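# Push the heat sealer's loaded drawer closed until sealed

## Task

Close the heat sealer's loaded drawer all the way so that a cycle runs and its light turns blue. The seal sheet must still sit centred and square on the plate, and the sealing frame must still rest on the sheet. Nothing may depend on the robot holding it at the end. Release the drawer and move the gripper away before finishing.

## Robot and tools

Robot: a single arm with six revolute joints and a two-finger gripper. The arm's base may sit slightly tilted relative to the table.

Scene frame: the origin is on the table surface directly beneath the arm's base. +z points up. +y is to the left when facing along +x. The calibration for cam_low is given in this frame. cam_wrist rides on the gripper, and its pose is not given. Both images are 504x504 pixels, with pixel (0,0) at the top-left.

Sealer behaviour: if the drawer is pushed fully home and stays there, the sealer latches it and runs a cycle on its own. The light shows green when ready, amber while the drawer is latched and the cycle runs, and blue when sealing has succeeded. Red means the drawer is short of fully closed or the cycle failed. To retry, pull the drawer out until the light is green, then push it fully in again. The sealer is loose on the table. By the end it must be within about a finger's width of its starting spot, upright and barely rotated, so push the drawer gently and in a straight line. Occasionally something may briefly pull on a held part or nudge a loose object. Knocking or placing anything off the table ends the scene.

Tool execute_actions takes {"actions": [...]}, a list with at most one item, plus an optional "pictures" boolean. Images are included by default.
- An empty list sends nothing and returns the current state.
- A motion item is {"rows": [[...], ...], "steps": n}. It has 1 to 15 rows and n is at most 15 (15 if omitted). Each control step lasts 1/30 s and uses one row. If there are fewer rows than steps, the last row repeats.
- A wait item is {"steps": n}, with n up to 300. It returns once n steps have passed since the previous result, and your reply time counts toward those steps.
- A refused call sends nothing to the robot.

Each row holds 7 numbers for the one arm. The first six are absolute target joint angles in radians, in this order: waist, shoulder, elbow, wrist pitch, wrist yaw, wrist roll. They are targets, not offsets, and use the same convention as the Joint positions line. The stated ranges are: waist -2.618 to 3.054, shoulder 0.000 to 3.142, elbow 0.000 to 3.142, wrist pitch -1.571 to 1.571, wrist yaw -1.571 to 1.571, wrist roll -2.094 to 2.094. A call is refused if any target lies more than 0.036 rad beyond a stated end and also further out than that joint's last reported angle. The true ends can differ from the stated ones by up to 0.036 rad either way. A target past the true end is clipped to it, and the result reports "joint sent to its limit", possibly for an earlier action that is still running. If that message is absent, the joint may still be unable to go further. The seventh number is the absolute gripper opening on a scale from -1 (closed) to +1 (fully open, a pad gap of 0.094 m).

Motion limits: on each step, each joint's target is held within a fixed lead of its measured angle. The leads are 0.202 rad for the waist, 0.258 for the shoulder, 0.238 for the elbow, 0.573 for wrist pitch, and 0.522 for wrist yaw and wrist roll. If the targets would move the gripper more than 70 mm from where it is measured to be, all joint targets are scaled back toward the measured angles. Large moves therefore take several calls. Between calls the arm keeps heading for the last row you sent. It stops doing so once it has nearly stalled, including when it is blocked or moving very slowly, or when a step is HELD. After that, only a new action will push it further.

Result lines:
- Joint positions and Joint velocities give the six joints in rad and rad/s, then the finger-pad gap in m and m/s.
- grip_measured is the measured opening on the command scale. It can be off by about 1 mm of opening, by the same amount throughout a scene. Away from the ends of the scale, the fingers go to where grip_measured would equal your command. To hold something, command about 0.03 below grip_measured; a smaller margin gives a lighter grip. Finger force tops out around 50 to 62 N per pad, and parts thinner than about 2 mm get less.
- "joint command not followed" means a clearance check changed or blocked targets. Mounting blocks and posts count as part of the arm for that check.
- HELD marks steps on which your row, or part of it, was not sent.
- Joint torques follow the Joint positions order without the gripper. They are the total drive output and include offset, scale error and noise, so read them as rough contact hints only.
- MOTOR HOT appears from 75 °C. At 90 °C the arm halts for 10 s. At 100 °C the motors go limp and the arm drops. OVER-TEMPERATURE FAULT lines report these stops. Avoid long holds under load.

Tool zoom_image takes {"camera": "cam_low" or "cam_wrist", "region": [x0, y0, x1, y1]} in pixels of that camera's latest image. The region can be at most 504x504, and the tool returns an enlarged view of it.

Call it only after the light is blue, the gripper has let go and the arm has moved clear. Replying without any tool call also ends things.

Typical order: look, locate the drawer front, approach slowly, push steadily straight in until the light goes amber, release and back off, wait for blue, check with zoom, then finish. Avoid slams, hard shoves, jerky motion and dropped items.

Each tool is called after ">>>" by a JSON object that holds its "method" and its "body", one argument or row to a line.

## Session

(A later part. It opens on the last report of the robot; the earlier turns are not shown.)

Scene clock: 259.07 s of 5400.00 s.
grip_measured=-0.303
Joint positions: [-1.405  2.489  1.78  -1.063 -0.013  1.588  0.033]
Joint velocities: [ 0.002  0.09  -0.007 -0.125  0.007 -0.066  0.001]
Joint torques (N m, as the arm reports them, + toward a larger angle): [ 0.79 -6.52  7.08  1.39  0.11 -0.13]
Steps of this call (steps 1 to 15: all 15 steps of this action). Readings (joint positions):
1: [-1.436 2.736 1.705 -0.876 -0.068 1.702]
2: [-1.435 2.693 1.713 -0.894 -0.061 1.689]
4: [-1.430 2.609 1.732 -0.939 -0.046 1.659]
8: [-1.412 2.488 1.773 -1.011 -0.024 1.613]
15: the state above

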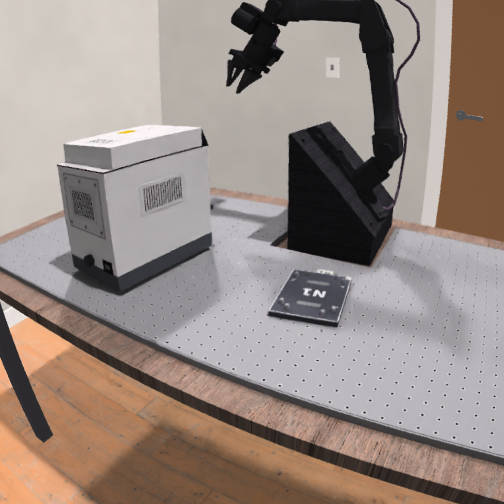

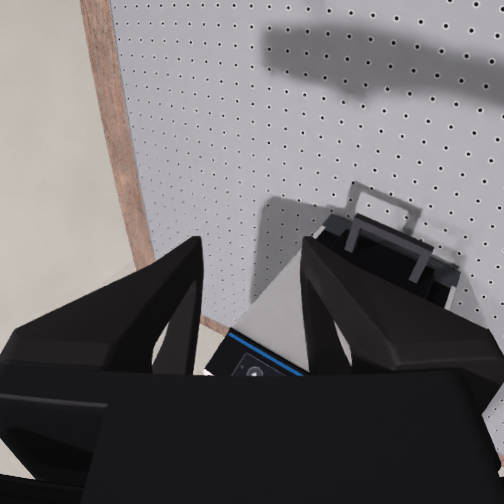

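>>> {"method": "execute_actions", "body": {
  "actions": [
    {"rows":[[-1.6,2.5,1.78,-1.2,0,1.3,-1]],"steps":15}
  ]
}}

Scene clock: 265.10 s of 5400.00 s.
grip_measured=-0.986
Joint positions: [-1.613  2.493  1.78  -1.176  0.004  1.322  0.001]
Joint velocities: [ 0.203 -0.017  0.012 -0.095 -0.066 -0.007 -0.   ]
Joint torques (N m, as the arm reports them, + toward a larger angle): [ 2.52 -6.26  6.75  1.12 -0.1  -0.11]
Steps of this call (steps 1 to 30: the robot went on to your last target; steps 31 to 166: nothing new was sent; steps 167 to 181: all 15 steps of this action). Readings (joint positions):
167: [-1.418 2.493 1.780 -1.086 -0.016 1.546]
168: [-1.438 2.493 1.780 -1.100 -0.022 1.505]
170: [-1.512 2.493 1.780 -1.126 -0.023 1.435]
174: [-1.639 2.493 1.780 -1.155 0.000 1.362]
181: the state above

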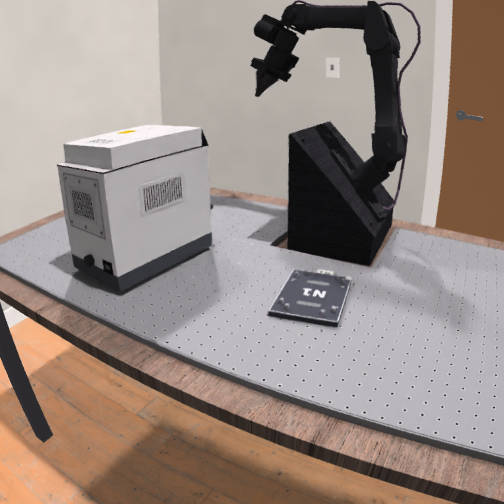

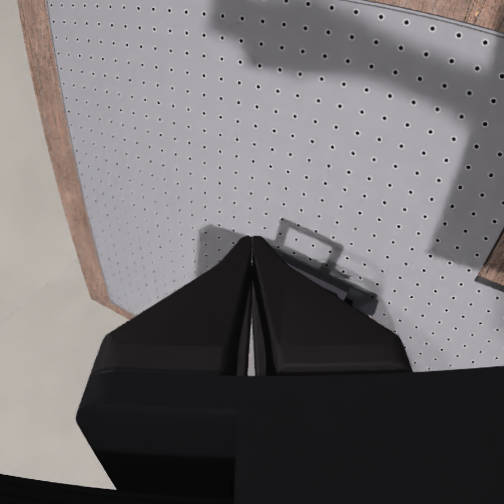

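>>> {"method": "execute_actions", "body": {
  "actions": [
    {"rows":[[-1.75,2.6,1.78,-1.2,-0.9,1.5,1]],"steps":15}
  ]
}}

>>> {"method": "execute_actions", "body": {
  "actions": [
    {"rows":[[-1.75,2.6,1.78,-1.2,-0.9,1.5,1]],"steps":10}
  ]
}}

Scene clock: 272.23 s of 5400.00 s.
grip_measured=+1.000
Joint positions: [-1.761  2.615  1.781 -1.184 -0.841  1.487  0.094]
Joint velocities: [ 0.081  0.007 -0.002  0.022 -0.418  0.007  0.   ]
Joint torques (N m, as the arm reports them, + toward a larger angle): [ 3.93 -8.86  6.43  0.74 -0.69  0.06]
Steps of this call (steps 1 to 30: the robot went on to your last target; steps 31 to 199: nothing new was sent; steps 200 to 214: all 15 steps of this action). Readings (joint positions):
200: [-1.617 2.501 1.781 -1.182 -0.075 1.338]
201: [-1.639 2.512 1.781 -1.182 -0.183 1.369]
203: [-1.701 2.553 1.781 -1.183 -0.384 1.414]
207: [-1.783 2.613 1.781 -1.183 -0.670 1.462]
214: the state above

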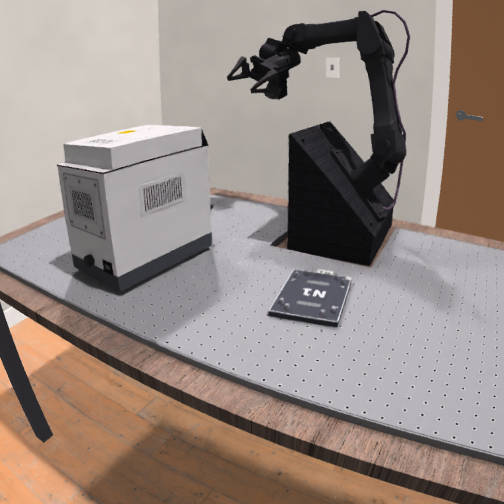

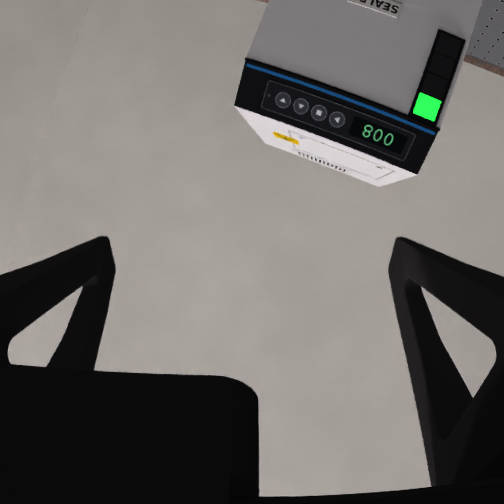

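Scene clock: 272.57 s of 5400.00 s.
grip_measured=+1.000
Joint positions: [-1.759  2.615  1.781 -1.184 -0.88   1.493  0.094]
Joint velocities: [-0.012 -0.002  0.007 -0.081 -0.037  0.022  0.   ]
Joint torques (N m, as the arm reports them, + toward a larger angle): [ 4.21 -8.86  6.49  0.73 -0.81  0.06]
Steps of this call (steps 1 to 10: all 10 steps of this action). Readings (joint positions):
1: [-1.759 2.615 1.781 -1.184 -0.851 1.488]
2: [-1.759 2.615 1.781 -1.184 -0.858 1.489]
4: [-1.759 2.615 1.781 -1.184 -0.867 1.491]
8: [-1.759 2.615 1.781 -1.184 -0.877 1.492]
10: the state above

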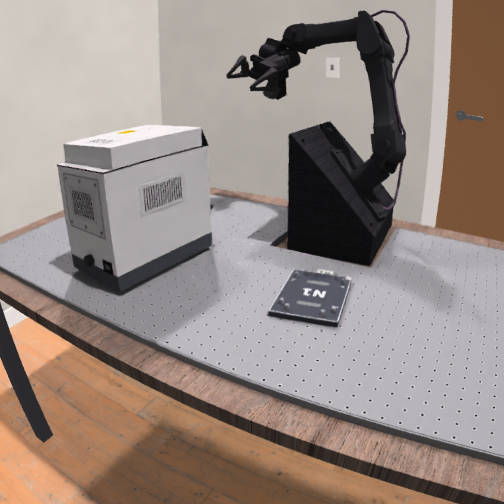

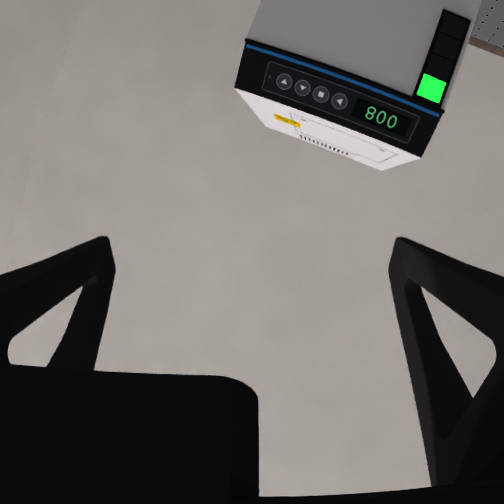

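>>> {"method": "execute_actions", "body": {
  "actions": [
    {"rows":[[-1.6,2.7,1.7,-1.0,-0.5,1.6,-0.3],[-1.5,2.8,1.7,-0.85,-0.3,1.7,-0.3],[-1.45,2.9,1.62,-0.72,-0.25,1.8,-0.3],[-1.42,3.0,1.55,-0.6,-0.25,1.85,-0.3],[-1.38,3.07,1.48,-0.52,-0.25,1.9,-0.3],[-1.35,3.12,1.43,-0.48,-0.25,1.93,-0.3],[-1.33,3.12,1.42,-0.47,-0.25,1.95,-0.3]],"steps":15}
  ]
}}

>>> {"method": "execute_actions", "body": {
  "actions": [
    {"rows":[[-1.33,3.12,1.42,-0.47,-0.25,1.95,-0.3],[-1.33,3.12,1.42,-0.47,-0.25,1.95,-0.3],[-1.33,3.12,1.42,-0.47,-0.25,1.95,-0.3],[-1.33,3.12,1.42,-0.47,-0.25,1.95,-0.3],[-1.33,3.12,1.42,-0.47,-0.25,1.95,-0.3],[-1.33,3.12,1.42,-0.47,-0.25,1.95,-0.3],[-1.33,3.12,1.42,-0.47,-0.25,1.95,-0.3],[-1.33,3.12,1.42,-0.47,-0.25,1.95,-0.3],[-1.28,3.12,1.42,-0.47,-0.25,2.0,-0.3],[-1.28,3.12,1.42,-0.47,-0.25,2.0,-0.3],[-1.28,3.12,1.42,-0.47,-0.25,2.0,-0.3],[-1.23,3.12,1.42,-0.47,-0.25,2.04,-0.3]],"steps":15}
  ]
}}

>>> {"method": "zoom_image", "body": {
  "camera": "cam_low",
  "region": [170, 100, 310, 240]
}}

Scene clock: 291.47 s of 5400.00 s.
grip_measured=-0.297
Joint positions: [-1.419  2.984  1.518 -0.687 -0.439  1.785  0.033]
Joint velocities: [ 0.799  1.057 -0.574  1.062  0.842  0.652  0.001]
Joint torques (N m, as the arm reports them, + toward a larger angle): [ 0.18 -9.26  4.33  0.57 -0.28  0.05]
Steps of this call (steps 1 to 15: the robot went on to your last target; steps 16 to 552: nothing new was sent; steps 553 to 567: all 15 steps of this action). Readings (joint positions):
553: [-1.749 2.617 1.776 -1.167 -0.843 1.505]
554: [-1.736 2.623 1.771 -1.140 -0.788 1.523]
556: [-1.695 2.655 1.755 -1.071 -0.715 1.561]
560: [-1.605 2.748 1.668 -0.912 -0.600 1.649]
567: the state above

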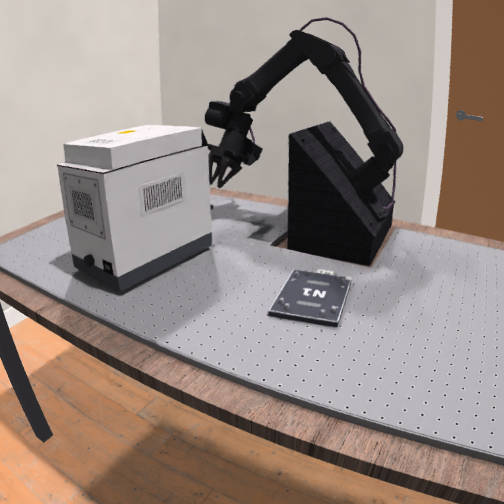

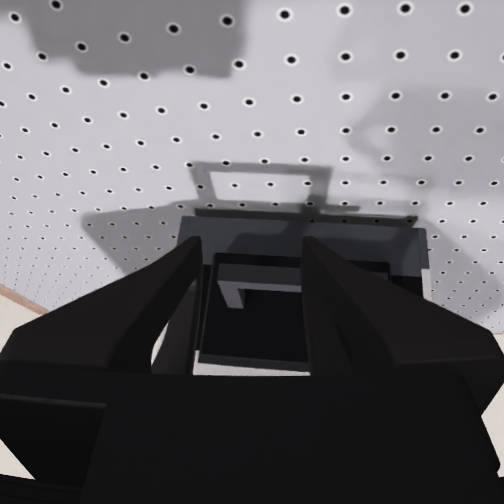

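Scene clock: 291.97 s of 5400.00 s.
grip_measured=-0.297
Joint positions: [-1.243  3.124  1.404 -0.484 -0.263  1.998  0.033]
Joint velocities: [ 0.369 -0.012  0.002  0.022  0.022  0.212  0.001]
Joint torques (N m, as the arm reports them, + toward a larger angle): [ -1.87 -10.65   6.79   0.75   0.01   0.07]
Steps of this call (steps 1 to 15: all 15 steps of this action). Readings (joint positions):
1: [-1.390 3.022 1.496 -0.649 -0.412 1.810]
2: [-1.363 3.058 1.474 -0.612 -0.383 1.835]
4: [-1.326 3.120 1.438 -0.564 -0.339 1.874]
8: [-1.321 3.124 1.404 -0.533 -0.289 1.914]
15: the state above

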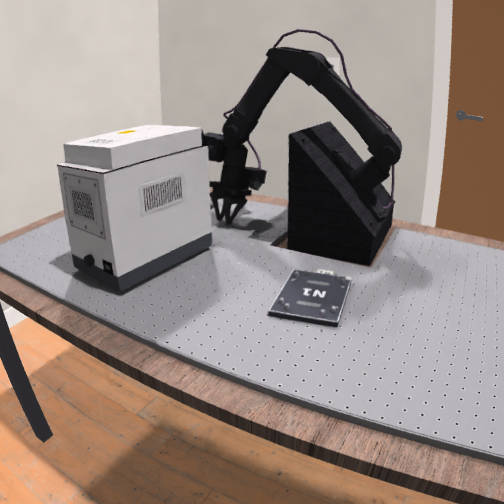

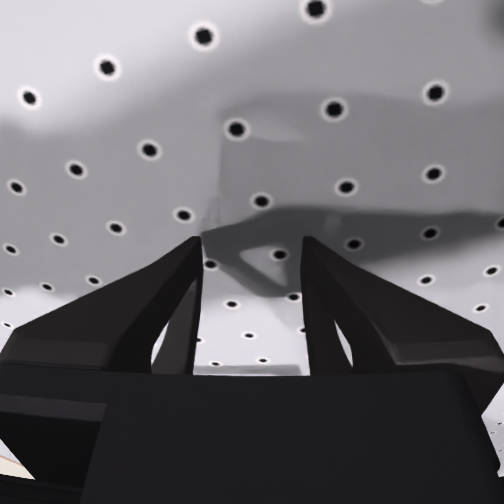

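Region (170, 100, 310, 240) of cam_low's 504x504 image, scaled by 3.600, with more detail than that image has.

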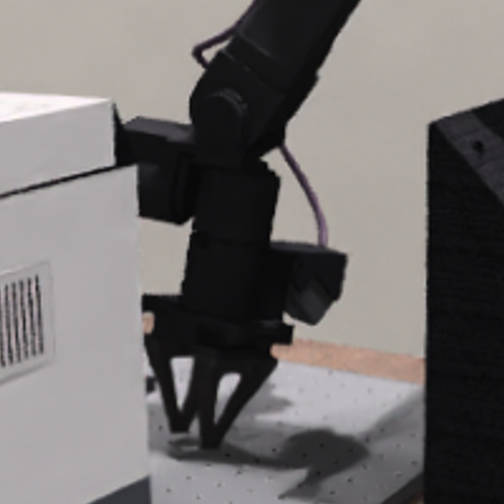

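>>> {"method": "execute_actions", "body": {
  "actions": [
    {"rows":[[-1.22,3.12,1.44,-0.47,-0.28,2.04,-0.3],[-1.22,3.12,1.44,-0.47,-0.32,2.05,-0.3],[-1.22,3.12,1.44,-0.47,-0.32,2.05,-0.3],[-1.22,3.12,1.44,-0.47,-0.37,2.06,-0.3],[-1.22,3.12,1.44,-0.47,-0.37,2.06,-0.3],[-1.22,3.12,1.44,-0.47,-0.42,2.07,-0.3],[-1.22,3.12,1.44,-0.47,-0.42,2.07,-0.3],[-1.22,3.12,1.43,-0.47,-0.47,2.08,-0.3],[-1.22,3.12,1.43,-0.47,-0.47,2.08,-0.3],[-1.22,3.12,1.43,-0.47,-0.52,2.08,-0.3],[-1.22,3.12,1.42,-0.47,-0.52,2.08,-0.3],[-1.22,3.12,1.42,-0.47,-0.57,2.08,-0.3]],"steps":15}
  ]
}}

>>> {"method": "zoom_image", "body": {
  "camera": "cam_low",
  "region": [170, 100, 310, 240]
}}

Scene clock: 306.47 s of 5400.00 s.
grip_measured=-0.297
Joint positions: [-1.228  3.124  1.404 -0.474 -0.509  2.067  0.033]
Joint velocities: [-0.012 -0.012  0.002 -0.022 -0.374  0.007 -0.001]
Joint torques (N m, as the arm reports them, + toward a larger angle): [ -0.52 -10.63   6.8    0.77  -0.35   0.07]
Steps of this call (steps 1 to 30: the robot went on to your last target; steps 31 to 420: nothing new was sent; steps 421 to 435: all 15 steps of this action). Readings (joint positions):
421: [-1.228 3.124 1.404 -0.475 -0.261 2.032]
422: [-1.228 3.124 1.404 -0.475 -0.269 2.033]
424: [-1.228 3.124 1.404 -0.475 -0.293 2.038]
428: [-1.228 3.124 1.404 -0.474 -0.366 2.052]
435: the state above

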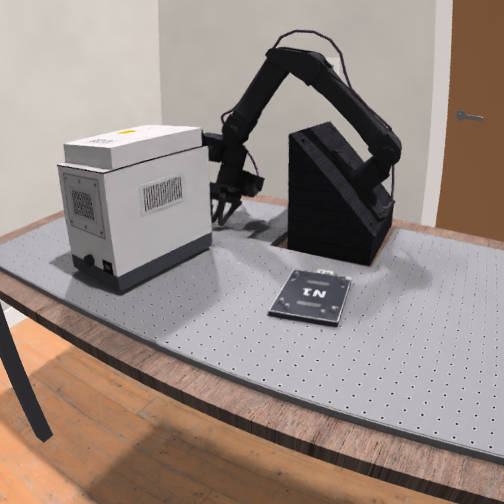

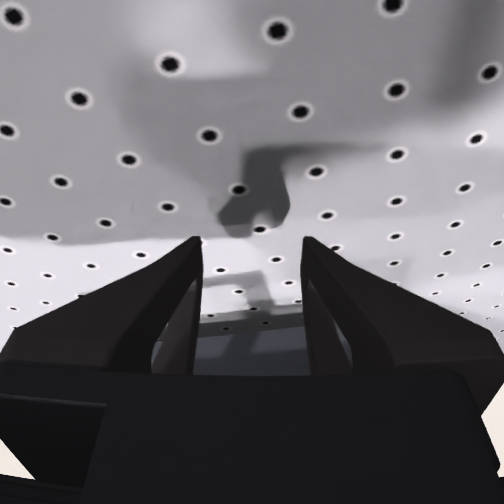

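Region (170, 100, 310, 240) of cam_low's 504x504 image, scaled by 3.600, with more detail than that image has.

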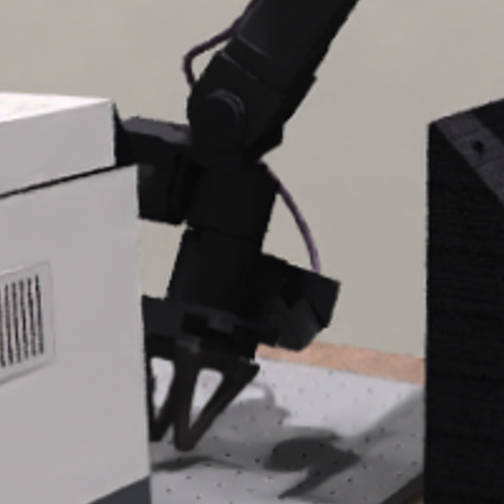

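>>> {"method": "execute_actions", "body": {
  "actions": [
    {"rows":[[-1.22,3.12,1.42,-0.47,-0.6,2.08,-0.3],[-1.22,3.12,1.42,-0.47,-0.63,2.08,-0.3],[-1.22,3.12,1.42,-0.47,-0.66,2.08,-0.3],[-1.2,3.12,1.42,-0.47,-0.67,2.08,-0.3],[-1.2,3.12,1.42,-0.47,-0.67,2.08,-0.3],[-1.2,3.12,1.42,-0.47,-0.67,2.08,-0.3],[-1.18,3.12,1.42,-0.47,-0.67,2.08,-0.3],[-1.18,3.12,1.42,-0.47,-0.67,2.08,-0.3],[-1.18,3.12,1.42,-0.47,-0.67,2.08,-0.3],[-1.16,3.12,1.42,-0.47,-0.67,2.08,-0.3],[-1.16,3.12,1.42,-0.47,-0.67,2.08,-0.3],[-1.16,3.12,1.42,-0.47,-0.67,2.08,-0.3],[-1.14,3.12,1.42,-0.47,-0.67,2.08,-0.3]],"steps":15}
  ]
}}

>>> {"method": "zoom_image", "body": {
  "camera": "cam_low",
  "region": [170, 100, 310, 240]
}}

Scene clock: 315.73 s of 5400.00 s.
grip_measured=-0.297
Joint positions: [-1.152  3.124  1.404 -0.473 -0.657  2.071  0.033]
Joint velocities: [ 0.149  0.012 -0.002  0.066 -0.051  0.007 -0.   ]
Joint torques (N m, as the arm reports them, + toward a larger angle): [ -1.69 -10.56   6.71   0.73  -0.39   0.07]
Steps of this call (steps 1 to 30: the robot went on to your last target; steps 31 to 263: nothing new was sent; steps 264 to 278: all 15 steps of this action). Readings (joint positions):
264: [-1.228 3.124 1.404 -0.474 -0.566 2.071]
265: [-1.228 3.124 1.404 -0.474 -0.575 2.071]
267: [-1.226 3.124 1.404 -0.474 -0.602 2.071]
271: [-1.202 3.124 1.404 -0.474 -0.637 2.071]
278: the state above

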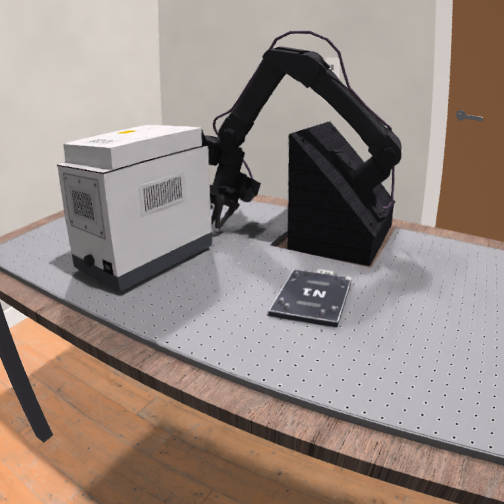

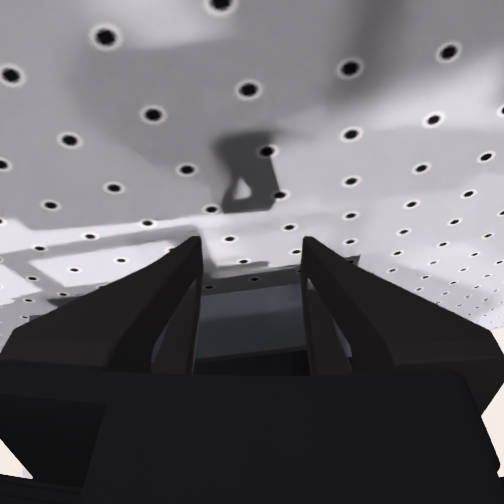

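Region (170, 100, 310, 240) of cam_low's 504x504 image, scaled by 3.600, with more detail than that image has.

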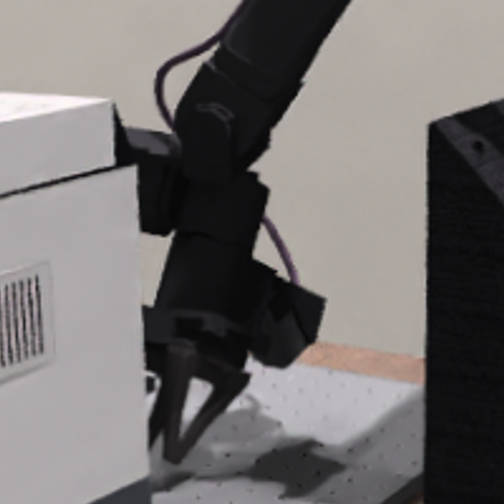

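>>> {"method": "execute_actions", "body": {
  "actions": [
    {"rows":[[-1.17,3.12,1.42,-0.44,-0.65,2.08,-0.3],[-1.18,3.12,1.43,-0.41,-0.65,2.08,-0.3],[-1.18,3.12,1.44,-0.38,-0.65,2.08,-0.3],[-1.18,3.12,1.45,-0.35,-0.65,2.08,-0.3],[-1.18,3.12,1.45,-0.35,-0.65,2.08,-0.3],[-1.18,3.12,1.45,-0.35,-0.65,2.08,-0.3],[-1.16,3.12,1.45,-0.35,-0.66,2.08,-0.3],[-1.16,3.12,1.45,-0.35,-0.66,2.08,-0.3],[-1.16,3.12,1.45,-0.35,-0.66,2.08,-0.3],[-1.14,3.12,1.45,-0.35,-0.67,2.08,-0.3],[-1.14,3.12,1.45,-0.35,-0.67,2.08,-0.3],[-1.14,3.12,1.45,-0.35,-0.67,2.08,-0.3],[-1.12,3.12,1.45,-0.35,-0.68,2.08,-0.3]],"steps":15}
  ]
}}

>>> {"method": "zoom_image", "body": {
  "camera": "cam_low",
  "region": [170, 100, 310, 240]
}}

Scene clock: 329.17 s of 5400.00 s.
grip_measured=-0.297
Joint positions: [-1.144  3.124  1.426 -0.369 -0.634  2.071  0.033]
Joint velocities: [ 0.09  -0.007 -0.012 -0.007  0.11  -0.022 -0.   ]
Joint torques (N m, as the arm reports them, + toward a larger angle): [ -0.42 -10.8    7.68   1.15  -1.08   0.07]
Steps of this call (steps 1 to 15: the robot went on to your last target; steps 16 to 388: nothing new was sent; steps 389 to 403: all 15 steps of this action). Readings (joint positions):
389: [-1.145 3.124 1.404 -0.471 -0.661 2.071]
390: [-1.149 3.124 1.404 -0.464 -0.660 2.071]
392: [-1.161 3.124 1.406 -0.438 -0.658 2.071]
396: [-1.170 3.124 1.424 -0.387 -0.652 2.071]
403: the state above

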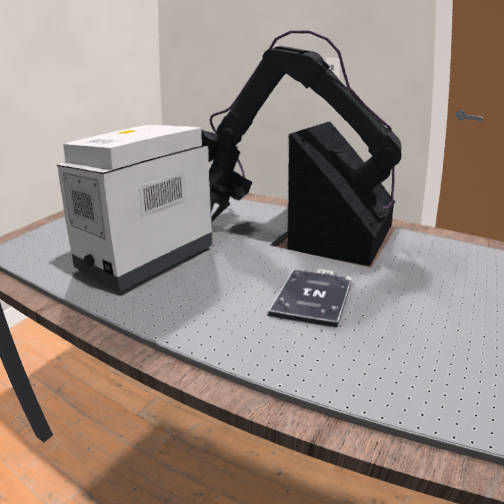

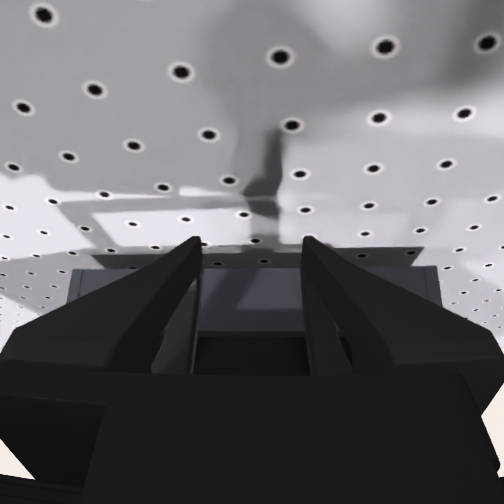

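Region (170, 100, 310, 240) of cam_low's 504x504 image, scaled by 3.600, with more detail than that image has.

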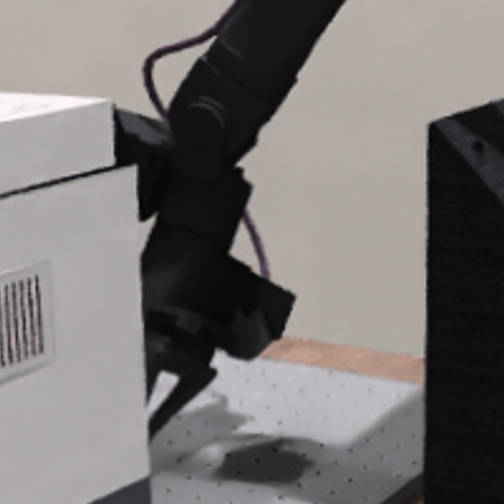

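Centred and in contact now. Press a bit more.

>>> {"method": "execute_actions", "body": {
  "actions": [
    {"rows":[[-1.11,3.12,1.45,-0.35,-0.72,2.08,-0.3],[-1.11,3.12,1.45,-0.35,-0.72,2.08,-0.3],[-1.11,3.12,1.45,-0.35,-0.72,2.08,-0.3],[-1.11,3.12,1.45,-0.35,-0.72,2.08,-0.3],[-1.09,3.12,1.45,-0.35,-0.77,2.08,-0.3],[-1.09,3.12,1.45,-0.35,-0.77,2.08,-0.3],[-1.09,3.12,1.45,-0.35,-0.77,2.08,-0.3],[-1.09,3.12,1.45,-0.35,-0.77,2.08,-0.3],[-1.07,3.12,1.45,-0.35,-0.82,2.08,-0.3]],"steps":15}
  ]
}}

Scene clock: 339.27 s of 5400.00 s.
grip_measured=-0.298
Joint positions: [-1.117  3.124  1.426 -0.385 -0.621  2.055  0.033]
Joint velocities: [-0.002  0.007  0.002  0.007  0.022 -0.11   0.   ]
Joint torques (N m, as the arm reports them, + toward a larger angle): [  2.05 -10.74   7.61   1.31  -2.55   0.26]
Steps of this call (steps 1 to 15: the robot went on to your last target; steps 16 to 288: nothing new was sent; steps 289 to 303: all 15 steps of this action). Readings (joint positions):
289: [-1.139 3.124 1.426 -0.369 -0.629 2.071]
290: [-1.138 3.124 1.426 -0.369 -0.629 2.071]
292: [-1.138 3.124 1.426 -0.369 -0.628 2.071]
296: [-1.130 3.124 1.426 -0.373 -0.625 2.066]
303: the state above

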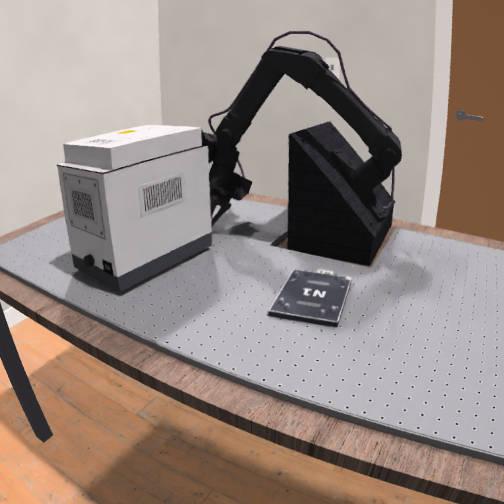

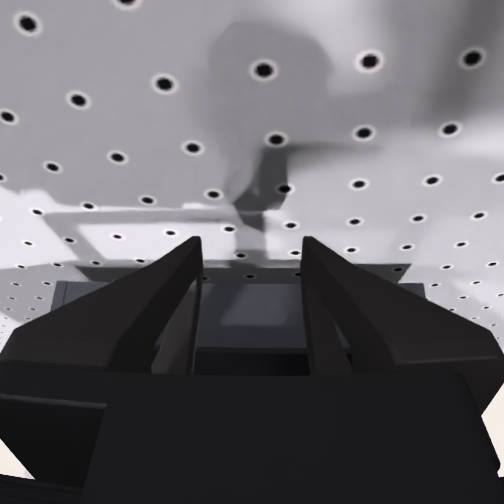

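Firm stop (~15 N). Back off and check.

>>> {"method": "execute_actions", "body": {
  "actions": [
    {"rows":[[-1.14,3.12,1.45,-0.37,-0.6,2.05,-0.3],[-1.2,3.12,1.45,-0.42,-0.5,2.0,-0.3],[-1.3,3.08,1.48,-0.5,-0.4,1.9,-0.3],[-1.4,3.0,1.55,-0.62,-0.4,1.8,-0.3],[-1.5,2.88,1.65,-0.8,-0.5,1.7,-0.3],[-1.6,2.75,1.72,-1.0,-0.7,1.6,-0.3],[-1.75,2.6,1.78,-1.2,-0.9,1.5,1]],"steps":15}
  ]
}}

>>> {"method": "execute_actions", "body": {
  "actions": [
    {"rows":[[-1.75,2.6,1.78,-1.2,-0.9,1.5,1]],"steps":15}
  ]
}}

Scene clock: 348.83 s of 5400.00 s.
grip_measured=+1.000
Joint positions: [-1.503  2.874  1.66  -0.81  -0.711  1.728  0.094]
Joint velocities: [-0.735 -0.886  0.354 -0.828 -0.462 -0.462  0.   ]
Joint torques (N m, as the arm reports them, + toward a larger angle): [ -0.39 -11.85   8.77   0.64  -0.53  -0.11]
Steps of this call (steps 1 to 15: the robot went on to your last target; steps 16 to 272: nothing new was sent; steps 273 to 287: all 15 steps of this action). Readings (joint positions):
273: [-1.120 3.124 1.426 -0.386 -0.610 2.052]
274: [-1.128 3.124 1.426 -0.387 -0.598 2.046]
276: [-1.188 3.119 1.442 -0.431 -0.545 1.995]
280: [-1.326 3.059 1.520 -0.585 -0.582 1.884]
287: the state above

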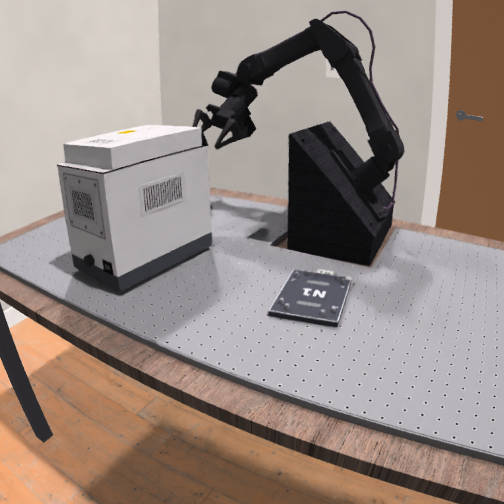

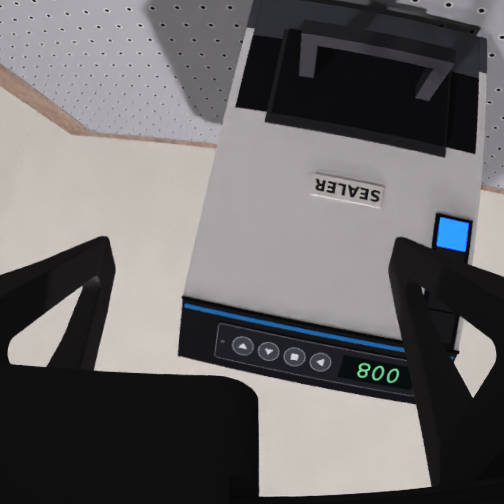

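Scene clock: 349.33 s of 5400.00 s.
grip_measured=+1.000
Joint positions: [-1.773  2.591  1.773 -1.149 -0.874  1.525  0.094]
Joint velocities: [ 0.129  0.022 -0.012 -0.256 -0.081 -0.037  0.   ]
Joint torques (N m, as the arm reports them, + toward a larger angle): [ 4.89 -7.18  7.23  0.83 -0.83 -0.13]
Steps of this call (steps 1 to 15: all 15 steps of this action). Readings (joint positions):
1: [-1.530 2.843 1.671 -0.836 -0.725 1.711]
2: [-1.558 2.812 1.681 -0.860 -0.739 1.694]
4: [-1.617 2.751 1.702 -0.912 -0.767 1.660]
8: [-1.735 2.640 1.750 -1.042 -0.830 1.582]
15: the state above

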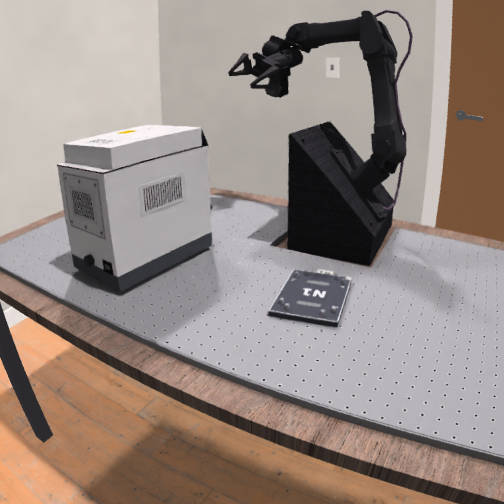

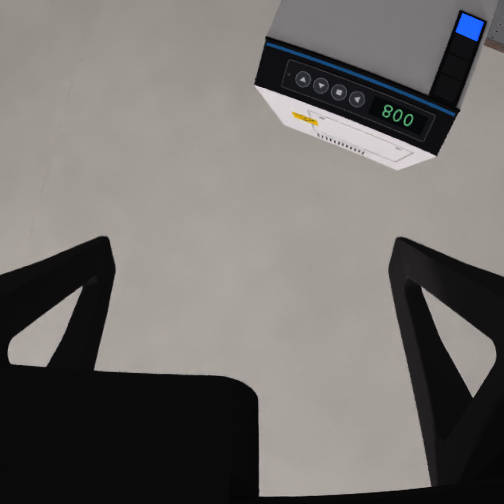

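>>> {"method": "finished_scene", "body": {
  "scene": 2
}}

The scene is finished: the task was done.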